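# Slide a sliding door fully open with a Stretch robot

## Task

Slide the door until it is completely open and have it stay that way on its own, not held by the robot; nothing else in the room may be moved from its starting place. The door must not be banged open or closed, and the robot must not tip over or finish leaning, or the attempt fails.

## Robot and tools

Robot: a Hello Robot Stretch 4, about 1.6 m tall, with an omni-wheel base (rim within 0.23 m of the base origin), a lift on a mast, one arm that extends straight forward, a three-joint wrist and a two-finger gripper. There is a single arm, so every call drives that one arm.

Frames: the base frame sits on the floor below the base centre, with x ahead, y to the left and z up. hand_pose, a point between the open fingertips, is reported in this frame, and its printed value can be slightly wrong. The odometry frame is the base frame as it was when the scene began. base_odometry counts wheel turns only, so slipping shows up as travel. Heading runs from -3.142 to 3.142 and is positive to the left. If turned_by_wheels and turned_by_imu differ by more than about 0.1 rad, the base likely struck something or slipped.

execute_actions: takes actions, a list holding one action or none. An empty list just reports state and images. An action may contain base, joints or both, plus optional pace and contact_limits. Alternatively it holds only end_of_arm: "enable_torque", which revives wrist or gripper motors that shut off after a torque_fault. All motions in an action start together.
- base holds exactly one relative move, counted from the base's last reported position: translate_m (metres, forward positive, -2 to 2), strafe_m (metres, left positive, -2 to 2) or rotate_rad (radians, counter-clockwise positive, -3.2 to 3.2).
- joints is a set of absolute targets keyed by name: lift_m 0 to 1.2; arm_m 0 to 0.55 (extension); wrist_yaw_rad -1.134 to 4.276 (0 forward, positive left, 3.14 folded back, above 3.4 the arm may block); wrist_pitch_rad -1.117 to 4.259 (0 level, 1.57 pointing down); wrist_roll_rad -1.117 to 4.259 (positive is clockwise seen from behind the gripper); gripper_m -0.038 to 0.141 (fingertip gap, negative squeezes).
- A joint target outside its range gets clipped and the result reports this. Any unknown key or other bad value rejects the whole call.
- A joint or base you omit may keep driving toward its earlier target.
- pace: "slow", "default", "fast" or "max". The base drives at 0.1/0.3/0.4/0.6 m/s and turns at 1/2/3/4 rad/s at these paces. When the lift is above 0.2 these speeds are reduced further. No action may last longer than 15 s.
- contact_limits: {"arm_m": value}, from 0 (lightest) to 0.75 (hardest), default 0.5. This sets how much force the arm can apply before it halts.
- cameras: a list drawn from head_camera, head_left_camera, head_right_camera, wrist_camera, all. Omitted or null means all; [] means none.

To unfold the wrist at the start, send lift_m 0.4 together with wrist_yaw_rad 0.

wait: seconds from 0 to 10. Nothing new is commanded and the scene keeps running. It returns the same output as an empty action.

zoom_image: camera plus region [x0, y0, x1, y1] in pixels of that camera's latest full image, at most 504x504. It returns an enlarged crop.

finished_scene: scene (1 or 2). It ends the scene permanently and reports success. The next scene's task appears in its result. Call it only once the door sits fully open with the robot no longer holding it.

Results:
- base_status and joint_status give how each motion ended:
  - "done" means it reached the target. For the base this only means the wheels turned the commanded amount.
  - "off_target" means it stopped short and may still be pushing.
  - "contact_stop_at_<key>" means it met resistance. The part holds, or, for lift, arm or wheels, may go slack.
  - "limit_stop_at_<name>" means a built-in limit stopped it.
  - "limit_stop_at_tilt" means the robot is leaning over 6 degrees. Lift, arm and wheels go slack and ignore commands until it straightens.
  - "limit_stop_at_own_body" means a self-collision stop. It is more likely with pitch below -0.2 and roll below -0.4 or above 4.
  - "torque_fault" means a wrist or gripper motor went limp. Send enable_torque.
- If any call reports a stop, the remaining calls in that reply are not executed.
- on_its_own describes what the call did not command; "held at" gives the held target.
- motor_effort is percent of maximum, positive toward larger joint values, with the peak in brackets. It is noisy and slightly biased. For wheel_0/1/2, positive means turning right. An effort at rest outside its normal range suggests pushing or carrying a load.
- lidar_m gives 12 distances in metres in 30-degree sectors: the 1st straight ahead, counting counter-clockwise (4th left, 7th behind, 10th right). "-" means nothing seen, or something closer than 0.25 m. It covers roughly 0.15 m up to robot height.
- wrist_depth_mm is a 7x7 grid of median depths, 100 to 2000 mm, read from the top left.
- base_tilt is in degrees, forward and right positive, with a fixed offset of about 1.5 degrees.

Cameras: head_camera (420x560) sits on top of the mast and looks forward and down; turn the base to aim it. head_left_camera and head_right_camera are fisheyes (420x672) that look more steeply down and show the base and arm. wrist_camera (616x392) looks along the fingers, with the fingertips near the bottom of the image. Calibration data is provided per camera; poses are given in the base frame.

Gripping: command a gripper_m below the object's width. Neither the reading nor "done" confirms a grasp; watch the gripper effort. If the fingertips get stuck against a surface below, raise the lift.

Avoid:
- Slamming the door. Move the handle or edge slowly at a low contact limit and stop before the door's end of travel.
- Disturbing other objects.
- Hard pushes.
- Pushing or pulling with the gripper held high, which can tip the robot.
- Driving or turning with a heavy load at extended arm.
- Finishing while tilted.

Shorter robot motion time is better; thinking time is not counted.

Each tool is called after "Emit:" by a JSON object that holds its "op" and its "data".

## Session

Emit:
{"op": "execute_actions", "data": {"actions": []}}

Scene clock: 0.00 s.
base_odometry: x=+0.000 y=+0.000 heading=+0.000 (m, m, rad; odometry frame)
turned_by_wheels: +0.000 (rad since the last result)
turned_by_imu: +0.000 (rad since the last result)
base_tilt: forward=-0.1 right=+0.9 (deg)
lidar_m: 0.93 0.86 1.10 2.08 2.08 1.16 0.70 0.67 0.85 1.35 1.36 1.13
base_status: not commanded
joint_positions: lift_m=+0.147 arm_m=+0.002 wrist_yaw_rad=+3.255 wrist_pitch_rad=-0.014 wrist_roll_rad=+0.007 gripper_m=+0.057
joint_status: not commanded
motor_effort: lift_m=+19 arm_m=-1 wrist_yaw_rad=-1 wrist_pitch_rad=-8 wrist_roll_rad=-2 gripper_m=-2 wheel_0=+0 wheel_1=+0 wheel_2=+0 (%)
hand_pose: x=-0.1231 y=+0.0542 z=+0.3296 quat_wxyz=(-0.057, +0.007, +0.004, +0.998) (m; base frame)
wrist_depth_mm: - 140 202 1708 1708 1863 1921 / - - 137 1661 1708 1808 1921 / - - 136 1661 1708 1756 1863 / - 113 137 1661 1708 1336 1060 / 141 138 1537 1618 1708 1229 1025 / 207 1464 220 1430 216 1182 1042 / 204 904 842 162 820 854 866
pictures: head_camera, head_left_camera, head_right_camera, wrist_camera
camera_calibration (this result's frames):
wrist_camera: T_world_to_cam=[[-0.0767407, 0.996109, -0.0433279, -0.0564694], [-0.0507445, -0.0473018, -0.997591, 0.392992], [-0.995759, -0.0743571, 0.054177, 0.0897545], [0, 0, 0, 1]] pos_world=[0.104982, 0.0815128, 0.384736]
Images, in order (width x height): head_camera 420x560, head_left_camera 420x672, head_right_camera 420x672, wrist_camera 616x392.

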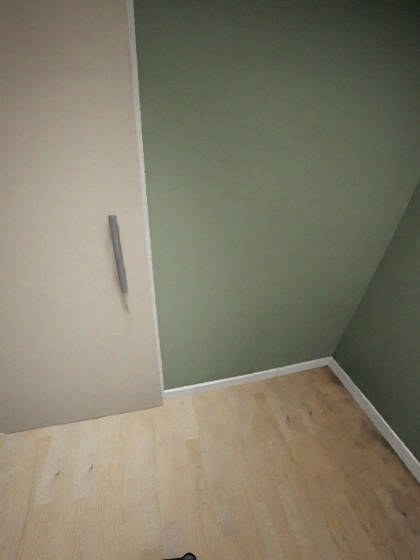

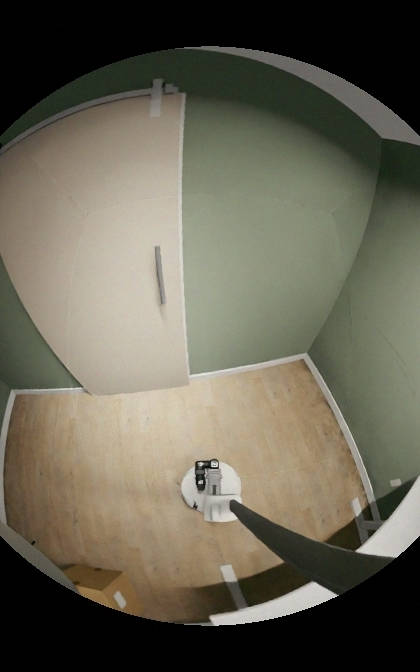

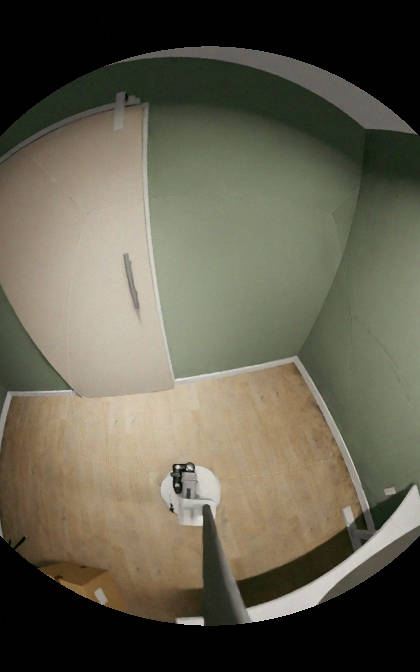

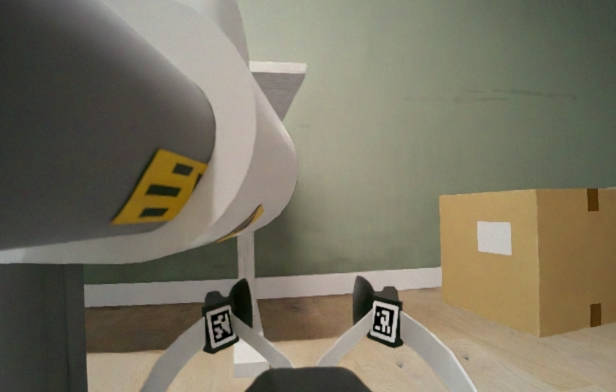

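Normal about +15°.

Emit:
{"op": "execute_actions", "data": {"actions": [{"base":{"rotate_rad":0.25},"joints":{"lift_m":0.9,"wrist_yaw_rad":0,"gripper_m":0.12}}], "cameras": ["head_camera","wrist_camera"]}}

Scene clock: 8.90 s.
base_odometry: x=+0.000 y=+0.000 heading=+0.249 (m, m, rad; odometry frame)
turned_by_wheels: +0.249 (rad since the last result)
turned_by_imu: +0.247 (rad since the last result)
base_tilt: forward=+0.1 right=+0.7 (deg)
lidar_m: 0.83 0.97 1.32 2.36 1.16 0.78 0.71 0.75 1.01 1.36 1.40 0.99
base_status: done
joint_positions: lift_m=+0.900 arm_m=+0.002 wrist_yaw_rad=+0.001 wrist_pitch_rad=-0.014 wrist_roll_rad=+0.007 gripper_m=+0.120
joint_status: all done
motor_effort: lift_m=+24(25) arm_m=-1(1) wrist_yaw_rad=-2(5) wrist_pitch_rad=-6(7) wrist_roll_rad=-1(2) gripper_m=+0(1) wheel_0=-4(7) wheel_1=-3(6) wheel_2=-3(8) (%)
hand_pose: x=+0.4619 y=-0.0873 z=+1.0818 quat_wxyz=(+1.000, +0.004, -0.007, +0.000) (m; base frame)
wrist_depth_mm: 707 715 723 778 788 798 798 / 707 715 715 778 798 788 798 / 699 699 715 768 778 778 798 / 699 707 715 778 778 778 788 / 691 699 707 768 778 778 788 / 683 683 691 759 221 778 778 / 691 691 691 152 768 778 778
pictures: head_camera, wrist_camera
camera_calibration (this result's frames):
wrist_camera: T_world_to_cam=[[-0.036143, -0.998407, -0.0433276, -0.0309188], [0.0557576, 0.0412737, -0.997591, 1.12487], [0.99779, -0.0384717, 0.054177, -0.296612], [0, 0, 0, 1]] pos_world=[0.232119, -0.0887083, 1.13689]
Images, in order (width x height): head_camera 420x560, wrist_camera 616x392.

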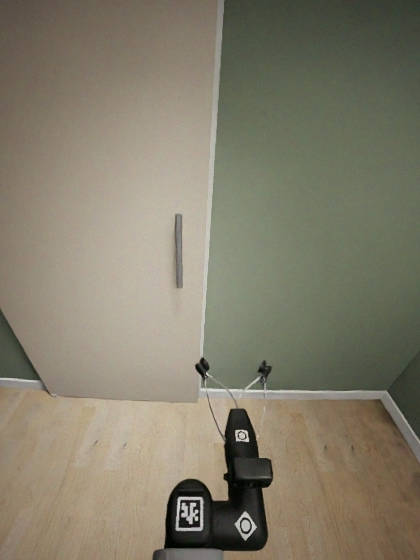

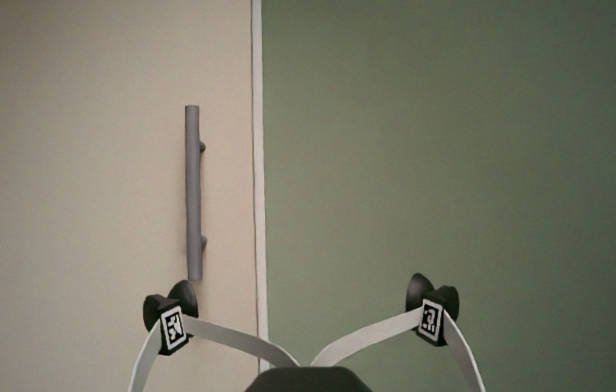

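Emit:
{"op": "execute_actions", "data": {"actions": [{"base":{"strafe_m":0.165},"joints":{"lift_m":0.98,"arm_m":0.15}}], "cameras": []}}

Emit:
{"op": "execute_actions", "data": {"actions": [{"base":{"translate_m":0.15}}], "cameras": ["wrist_camera"]}}

Scene clock: 11.60 s.
base_odometry: x=-0.041 y=+0.160 heading=+0.249 (m, m, rad; odometry frame)
turned_by_wheels: +0.000 (rad since the last result)
turned_by_imu: -0.001 (rad since the last result)
base_tilt: forward=+0.0 right=+0.7 (deg)
lidar_m: 0.85 0.96 1.40 2.20 1.09 1.06 0.70 0.70 1.01 1.51 1.39 0.99
base_status: done
joint_positions: lift_m=+0.980 arm_m=+0.149 wrist_yaw_rad=+0.000 wrist_pitch_rad=-0.014 wrist_roll_rad=+0.007 gripper_m=+0.120
joint_status: all done
motor_effort: lift_m=+23(25) arm_m=+6(5) wrist_yaw_rad=+0(1) wrist_pitch_rad=-8(7) wrist_roll_rad=-1(2) gripper_m=+0(0) wheel_0=-2(9) wheel_1=+0(11) wheel_2=+0(2) (%)
hand_pose: x=+0.6084 y=-0.0874 z=+1.1618 quat_wxyz=(+1.000, +0.004, -0.007, +0.000) (m; base frame)
wrist_depth_mm: 564 564 574 580 634 647 654 / 569 569 564 569 647 647 647 / 559 559 564 569 627 634 647 / 559 559 569 569 634 627 640 / 549 559 564 564 634 634 647 / 549 554 559 564 222 634 640 / 549 554 559 152 621 634 640
pictures: none
No camera images: the call's "cameras" was empty. Leave "cameras" out to get every camera's image.

Scene clock: 13.43 s.
base_odometry: x=+0.105 y=+0.197 heading=+0.250 (m, m, rad; odometry frame)
turned_by_wheels: +0.000 (rad since the last result)
turned_by_imu: -0.001 (rad since the last result)
base_tilt: forward=-0.1 right=+0.8 (deg)
lidar_m: 0.72 0.79 1.11 2.20 1.33 1.16 0.86 0.90 1.21 1.52 1.17 0.85
base_status: done
joint_positions: lift_m=+0.980 arm_m=+0.149 wrist_yaw_rad=+0.000 wrist_pitch_rad=-0.014 wrist_roll_rad=+0.007 gripper_m=+0.120
joint_status: not commanded
motor_effort: lift_m=+23(23) arm_m=+5(6) wrist_yaw_rad=-1(1) wrist_pitch_rad=-6(7) wrist_roll_rad=-2(1) gripper_m=+1(0) wheel_0=+3(7) wheel_1=+3(7) wheel_2=-1(5) (%)
hand_pose: x=+0.6085 y=-0.0874 z=+1.1618 quat_wxyz=(+1.000, +0.004, -0.007, +0.000) (m; base frame)
wrist_depth_mm: 415 421 421 427 488 492 496 / 415 418 424 424 492 488 492 / 415 418 418 424 484 488 492 / 413 415 415 421 480 488 488 / 407 413 418 421 477 480 488 / 410 410 418 418 221 480 488 / 404 410 415 153 477 480 488
pictures: wrist_camera
camera_calibration (this result's frames):
wrist_camera: T_world_to_cam=[[-0.036613, -0.99839, -0.0433294, -0.0219994], [0.0558294, 0.0412472, -0.997588, 1.1965], [0.997769, -0.0389437, 0.0542293, -0.447308], [0, 0, 0, 1]] pos_world=[0.378705, -0.0887361, 1.21692]
Images, in order (width x height): wrist_camera 616x392.

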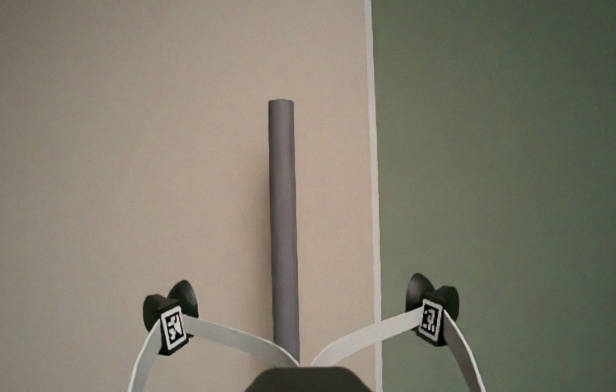

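Emit:
{"op": "execute_actions", "data": {"actions": [{"base":{"strafe_m":0.01},"joints":{"arm_m":0.295},"contact_limits":{"arm_m":0.2}}], "cameras": []}}

Emit:
{"op": "execute_actions", "data": {"actions": [{"joints":{"gripper_m":0.0}}], "cameras": ["wrist_camera"]}}

Emit:
{"op": "execute_actions", "data": {"actions": [{"base":{"strafe_m":0.5},"pace":"slow"}], "cameras": ["head_left_camera","wrist_camera"]}}

Scene clock: 15.80 s.
base_odometry: x=+0.102 y=+0.206 heading=+0.249 (m, m, rad; odometry frame)
turned_by_wheels: +0.000 (rad since the last result)
turned_by_imu: -0.001 (rad since the last result)
base_tilt: forward=+0.0 right=+0.8 (deg)
lidar_m: 0.70 0.82 1.13 2.18 1.34 1.15 0.85 0.86 1.21 1.53 1.16 0.87
base_status: done
joint_positions: lift_m=+0.980 arm_m=+0.294 wrist_yaw_rad=+0.000 wrist_pitch_rad=-0.014 wrist_roll_rad=+0.007 gripper_m=+0.120
joint_status: all done
motor_effort: lift_m=+23(23) arm_m=+6(5) wrist_yaw_rad=-2(0) wrist_pitch_rad=-6(7) wrist_roll_rad=-2(2) gripper_m=-1(1) wheel_0=-4(6) wheel_1=+2(9) wheel_2=+0(3) (%)
contact_limits: arm_m 0.2
hand_pose: x=+0.7534 y=-0.0874 z=+1.1618 quat_wxyz=(+1.000, +0.004, -0.007, +0.000) (m; base frame)
wrist_depth_mm: 272 274 278 281 282 345 345 / 272 274 277 220 281 343 343 / 272 273 277 278 281 342 347 / 272 273 274 276 281 340 342 / 270 273 273 276 279 342 342 / 268 270 273 276 221 338 340 / 267 270 272 152 277 336 340
pictures: none
No camera images: the call's "cameras" was empty. Leave "cameras" out to get every camera's image.

Scene clock: 17.87 s.
base_odometry: x=+0.102 y=+0.206 heading=+0.250 (m, m, rad; odometry frame)
turned_by_wheels: +0.000 (rad since the last result)
turned_by_imu: +0.000 (rad since the last result)
base_tilt: forward=-0.1 right=+0.8 (deg)
lidar_m: 0.70 0.80 1.14 2.19 1.38 1.15 0.85 0.89 1.23 1.52 1.20 0.87
base_status: not commanded
joint_positions: lift_m=+0.980 arm_m=+0.295 wrist_yaw_rad=+0.006 wrist_pitch_rad=-0.014 wrist_roll_rad=+0.007 gripper_m=+0.001
joint_status: all done
on_its_own: wrist_yaw_rad is at rest, and its effort (-16) is outside its rest range (-13 to +13)
motor_effort: lift_m=+23(23) arm_m=+1(5) wrist_yaw_rad=-16(19) wrist_pitch_rad=-7(7) wrist_roll_rad=-2(1) gripper_m=-19(20) wheel_0=-3(3) wheel_1=+3(2) wheel_2=+3(3) (%)
hand_pose: x=+0.7547 y=-0.0857 z=+1.1618 quat_wxyz=(+1.000, +0.004, -0.007, +0.003) (m; base frame)
wrist_depth_mm: 271 273 274 276 278 340 342 / 271 272 274 274 277 338 338 / 270 271 274 273 277 338 340 / 267 268 271 213 276 338 340 / 266 267 271 210 276 336 338 / 267 267 267 206 272 334 334 / 266 265 267 202 271 334 334
pictures: wrist_camera
camera_calibration (this result's frames):
wrist_camera: T_world_to_cam=[[-0.0307887, -0.998586, -0.0433257, -0.0193795], [0.0554866, 0.0415719, -0.997594, 1.18853], [0.997985, -0.0331186, 0.0541283, -0.592733], [0, 0, 0, 1]] pos_world=[0.524994, -0.0883918, 1.21691]
Images, in order (width x height): wrist_camera 616x392.

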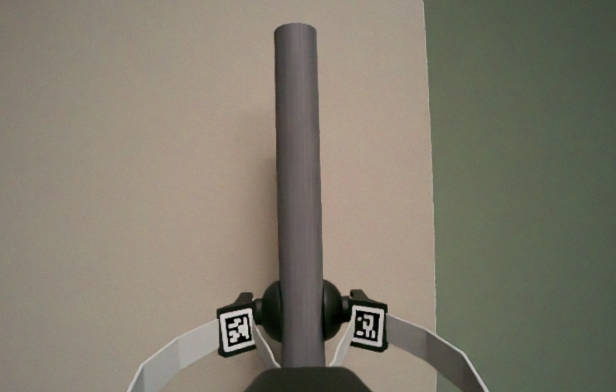

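Scene clock: 24.00 s.
base_odometry: x=-0.021 y=+0.691 heading=+0.249 (m, m, rad; odometry frame)
turned_by_wheels: -0.001 (rad since the last result)
turned_by_imu: -0.010 (rad since the last result)
base_tilt: forward=+0.0 right=+0.8 (deg)
lidar_m: 0.74 0.80 1.13 1.67 1.55 0.96 0.94 0.94 1.22 2.02 1.17 1.02
base_status: done
joint_positions: lift_m=+0.980 arm_m=+0.295 wrist_yaw_rad=-0.005 wrist_pitch_rad=-0.014 wrist_roll_rad=+0.007 gripper_m=+0.000
joint_status: not commanded
motor_effort: lift_m=+23(23) arm_m=+1(1) wrist_yaw_rad=+13(48) wrist_pitch_rad=-8(8) wrist_roll_rad=-1(2) gripper_m=-16(20) wheel_0=-11(24) wheel_1=+1(4) wheel_2=-3(4) (%)
hand_pose: x=+0.7538 y=-0.0887 z=+1.1618 quat_wxyz=(+1.000, +0.004, -0.007, -0.002) (m; base frame)
wrist_depth_mm: 272 273 277 281 283 - - / 271 273 278 279 283 - - / 268 274 276 278 282 - - / 267 271 276 277 282 - - / 266 270 273 276 282 - - / 265 270 272 208 220 - - / 265 266 270 206 277 - -
pictures: head_left_camera, wrist_camera
camera_calibration (this result's frames):
wrist_camera: T_world_to_cam=[[-0.0412123, -0.99821, -0.0433293, -0.01452], [0.055998, 0.0409904, -0.997589, 1.18828], [0.99758, -0.0435393, 0.0542085, -0.592646], [0, 0, 0, 1]] pos_world=[0.524072, -0.0890056, 1.21692]
Images, in order (width x height): head_left_camera 420x672, wrist_camera 616x392.

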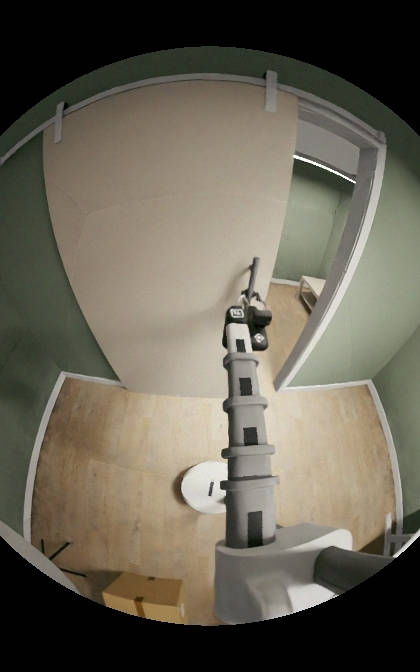

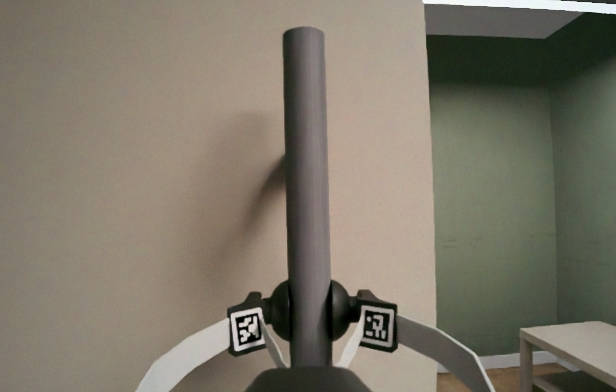

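Emit:
{"op": "execute_actions", "data": {"actions": [{"base":{"strafe_m":0.3},"pace":"slow"}], "cameras": ["head_left_camera"]}}

Emit:
{"op": "zoom_image", "data": {"camera": "head_left_camera", "region": [0, 80, 120, 180]}}

Scene clock: 28.73 s.
base_odometry: x=-0.094 y=+0.981 heading=+0.248 (m, m, rad; odometry frame)
turned_by_wheels: +0.000 (rad since the last result)
turned_by_imu: -0.006 (rad since the last result)
base_tilt: forward=+0.0 right=+0.8 (deg)
lidar_m: 0.71 0.78 1.09 1.37 1.43 1.01 0.92 1.12 1.22 2.32 1.23 1.29
base_status: done
joint_positions: lift_m=+0.980 arm_m=+0.295 wrist_yaw_rad=-0.002 wrist_pitch_rad=-0.014 wrist_roll_rad=+0.007 gripper_m=+0.000
joint_status: not commanded
motor_effort: lift_m=+23(23) arm_m=+1(1) wrist_yaw_rad=+6(42) wrist_pitch_rad=-5(6) wrist_roll_rad=-2(1) gripper_m=-15(19) wheel_0=-7(23) wheel_1=+3(2) wheel_2=-3(4) (%)
hand_pose: x=+0.7541 y=-0.0880 z=+1.1618 quat_wxyz=(+1.000, +0.004, -0.007, -0.001) (m; base frame)
wrist_depth_mm: 272 274 278 282 286 - - / 272 273 277 218 285 - - / 268 272 276 216 283 - - / 267 272 274 215 282 - - / 267 270 273 218 279 - - / 265 268 271 208 279 - - / 264 266 270 206 277 - -
pictures: head_left_camera
Images, in order (width x height): head_left_camera 420x672.

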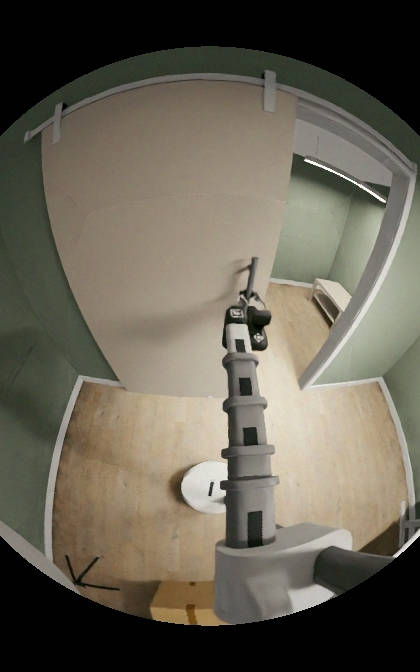

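Region (0, 80, 120, 180) of head_left_camera's 420x672 image, scaled by 4.200, with more detail than that image has.

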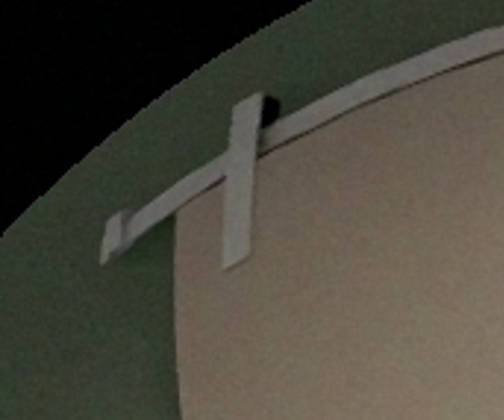

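Emit:
{"op": "execute_actions", "data": {"actions": [{"base":{"strafe_m":0.11},"pace":"slow"}], "cameras": ["head_left_camera"]}}

Emit:
{"op": "zoom_image", "data": {"camera": "head_left_camera", "region": [0, 80, 120, 180]}}

Scene clock: 31.67 s.
base_odometry: x=-0.121 y=+1.088 heading=+0.248 (m, m, rad; odometry frame)
turned_by_wheels: +0.000 (rad since the last result)
turned_by_imu: -0.003 (rad since the last result)
base_tilt: forward=-0.1 right=+0.9 (deg)
lidar_m: 0.72 0.81 1.07 1.27 1.32 1.26 0.94 1.28 1.23 2.44 1.32 2.60
base_status: done
joint_positions: lift_m=+0.980 arm_m=+0.295 wrist_yaw_rad=-0.005 wrist_pitch_rad=-0.014 wrist_roll_rad=+0.007 gripper_m=+0.000
joint_status: not commanded
on_its_own: wrist_yaw_rad is at rest, and its effort (+17) is outside its rest range (-13 to +13)
motor_effort: lift_m=+23(23) arm_m=+1(1) wrist_yaw_rad=+17(46) wrist_pitch_rad=-7(7) wrist_roll_rad=-2(2) gripper_m=-16(19) wheel_0=-7(24) wheel_1=+1(9) wheel_2=+0(2) (%)
hand_pose: x=+0.7538 y=-0.0889 z=+1.1618 quat_wxyz=(+1.000, +0.004, -0.007, -0.003) (m; base frame)
wrist_depth_mm: 271 273 277 282 286 - - / 271 272 277 217 285 - - / 268 272 276 220 282 - - / 266 272 274 277 282 - - / 266 270 274 276 282 - - / 265 268 271 210 278 - - / 264 267 189 206 278 - -
pictures: head_left_camera
Images, in order (width x height): head_left_camera 420x672.

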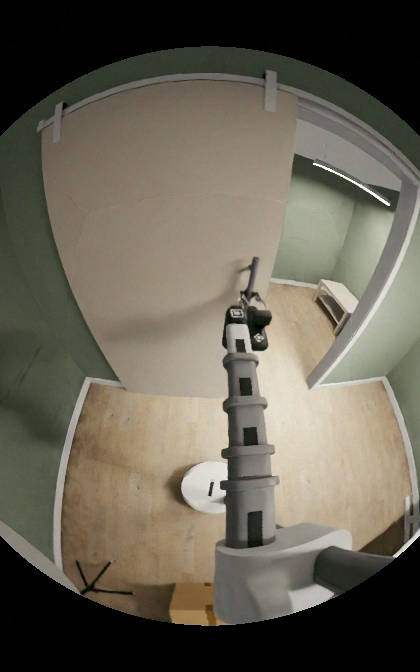

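Region (0, 80, 120, 180) of head_left_camera's 420x672 image, scaled by 4.200, with more detail than that image has.

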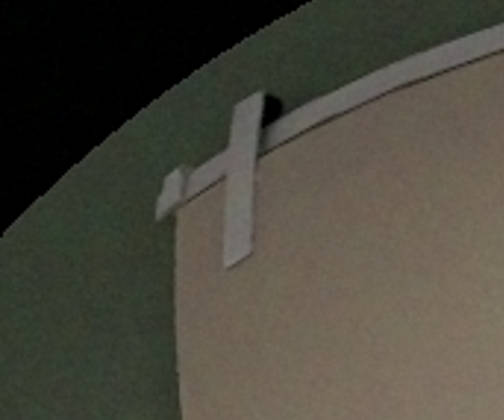

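Emit:
{"op": "execute_actions", "data": {"actions": [{"base":{"strafe_m":0.05},"pace":"slow"}], "cameras": ["head_left_camera"]}}

Emit:
{"op": "zoom_image", "data": {"camera": "head_left_camera", "region": [0, 80, 120, 180]}}

Scene clock: 33.83 s.
base_odometry: x=-0.133 y=+1.136 heading=+0.248 (m, m, rad; odometry frame)
turned_by_wheels: +0.000 (rad since the last result)
turned_by_imu: -0.001 (rad since the last result)
base_tilt: forward=+0.0 right=+0.7 (deg)
lidar_m: 0.71 0.79 1.07 1.22 1.29 1.30 0.92 0.98 1.26 2.48 1.36 2.68
base_status: done
joint_positions: lift_m=+0.980 arm_m=+0.295 wrist_yaw_rad=+0.002 wrist_pitch_rad=-0.014 wrist_roll_rad=+0.007 gripper_m=+0.000
joint_status: not commanded
motor_effort: lift_m=+23(23) arm_m=+1(1) wrist_yaw_rad=-6(43) wrist_pitch_rad=-6(7) wrist_roll_rad=-2(2) gripper_m=-15(18) wheel_0=+0(22) wheel_1=+4(3) wheel_2=-1(8) (%)
hand_pose: x=+0.7545 y=-0.0867 z=+1.1618 quat_wxyz=(+1.000, +0.004, -0.007, +0.001) (m; base frame)
wrist_depth_mm: 272 276 278 281 283 - - / 271 274 278 279 282 - - / 270 273 277 277 282 - - / 268 271 276 276 279 - - / 268 270 274 217 279 - - / 267 270 271 207 279 - - / 265 267 270 206 276 - -
pictures: head_left_camera
Images, in order (width x height): head_left_camera 420x672.

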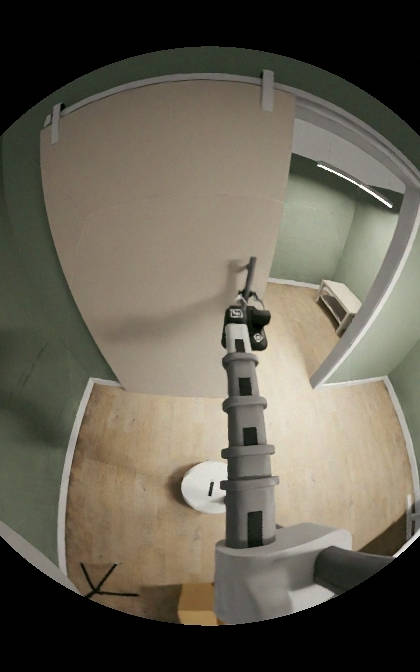

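Region (0, 80, 120, 180) of head_left_camera's 420x672 image, scaled by 4.200, with more detail than that image has.

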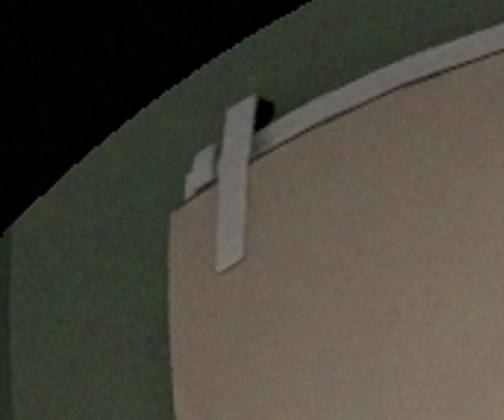

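Emit:
{"op": "execute_actions", "data": {"actions": [{"base":{"strafe_m":0.02},"pace":"slow"}], "cameras": []}}

Emit:
{"op": "execute_actions", "data": {"actions": [{"joints":{"gripper_m":0.11}}], "cameras": []}}

Emit:
{"op": "execute_actions", "data": {"actions": [{"joints":{"arm_m":0.18}}], "cameras": []}}

Emit:
{"op": "finished_scene", "data": {"scene": 2}}

Scene clock: 36.10 s.
base_odometry: x=-0.138 y=+1.155 heading=+0.247 (m, m, rad; odometry frame)
turned_by_wheels: -0.001 (rad since the last result)
turned_by_imu: -0.002 (rad since the last result)
base_tilt: forward=-0.1 right=+0.8 (deg)
lidar_m: 0.71 0.81 1.10 1.21 1.26 1.25 0.93 0.96 1.28 2.51 1.37 2.71
base_status: done
joint_positions: lift_m=+0.980 arm_m=+0.295 wrist_yaw_rad=-0.008 wrist_pitch_rad=-0.014 wrist_roll_rad=+0.007 gripper_m=+0.000
joint_status: not commanded
on_its_own: wrist_yaw_rad is at rest, and its effort (+22) is outside its rest range (-13 to +13)
motor_effort: lift_m=+23(23) arm_m=+1(1) wrist_yaw_rad=+22(28) wrist_pitch_rad=-7(7) wrist_roll_rad=-2(1) gripper_m=-15(17) wheel_0=-13(13) wheel_1=+0(8) wheel_2=-3(6) (%)
hand_pose: x=+0.7535 y=-0.0898 z=+1.1618 quat_wxyz=(+1.000, +0.004, -0.007, -0.004) (m; base frame)
wrist_depth_mm: 268 273 277 281 286 - - / 267 272 274 220 285 - - / 267 271 276 276 283 - - / 265 268 274 277 282 - - / 265 267 272 276 281 - - / 263 267 270 208 218 - - / 262 265 189 206 277 - -
pictures: none
No camera images: the call's "cameras" was empty. Leave "cameras" out to get every camera's image.

Scene clock: 38.03 s.
base_odometry: x=-0.138 y=+1.156 heading=+0.247 (m, m, rad; odometry frame)
turned_by_wheels: +0.001 (rad since the last result)
turned_by_imu: +0.000 (rad since the last result)
base_tilt: forward=+0.0 right=+0.8 (deg)
lidar_m: 0.70 0.79 1.10 1.19 1.26 1.22 0.93 0.97 1.28 2.49 1.37 2.74
base_status: not commanded
joint_positions: lift_m=+0.980 arm_m=+0.295 wrist_yaw_rad=-0.001 wrist_pitch_rad=-0.014 wrist_roll_rad=+0.007 gripper_m=+0.110
joint_status: all done
motor_effort: lift_m=+23(23) arm_m=+0(1) wrist_yaw_rad=+1(23) wrist_pitch_rad=-7(6) wrist_roll_rad=-1(1) gripper_m=+0(14) wheel_0=-6(13) wheel_1=+0(0) wheel_2=-2(3) (%)
hand_pose: x=+0.7542 y=-0.0876 z=+1.1618 quat_wxyz=(+1.000, +0.004, -0.007, +0.000) (m; base frame)
wrist_depth_mm: 272 273 277 279 286 - - / 270 272 276 216 283 - - / 270 272 274 217 283 - - / 268 271 274 217 281 - - / 266 271 273 274 279 - - / 266 268 271 274 227 - - / 265 266 268 152 278 - -
pictures: none
No camera images: the call's "cameras" was empty. Leave "cameras" out to get every camera's image.

Scene clock: 39.40 s.
base_odometry: x=-0.138 y=+1.156 heading=+0.247 (m, m, rad; odometry frame)
turned_by_wheels: +0.000 (rad since the last result)
turned_by_imu: +0.000 (rad since the last result)
base_tilt: forward=+0.0 right=+0.9 (deg)
lidar_m: 0.73 0.80 1.10 1.20 1.25 1.20 0.94 0.93 1.27 2.51 1.38 2.74
base_status: not commanded
joint_positions: lift_m=+0.980 arm_m=+0.181 wrist_yaw_rad=+0.000 wrist_pitch_rad=-0.014 wrist_roll_rad=+0.007 gripper_m=+0.110
joint_status: all done
motor_effort: lift_m=+23(23) arm_m=-5(6) wrist_yaw_rad=-1(2) wrist_pitch_rad=-6(8) wrist_roll_rad=-2(2) gripper_m=+0(1) wheel_0=-5(5) wheel_1=+0(0) wheel_2=-2(2) (%)
hand_pose: x=+0.6403 y=-0.0874 z=+1.1618 quat_wxyz=(+1.000, +0.004, -0.007, +0.000) (m; base frame)
wrist_depth_mm: 382 387 392 394 - - - / 379 384 392 394 - - - / 379 384 387 389 397 - - / 379 382 387 387 397 - - / 377 382 384 387 397 - - / 375 375 384 387 226 - - / 375 375 382 152 392 - -
pictures: none
No camera images: the call's "cameras" was empty. Leave "cameras" out to get every camera's image.

The scene is finished: the task was done.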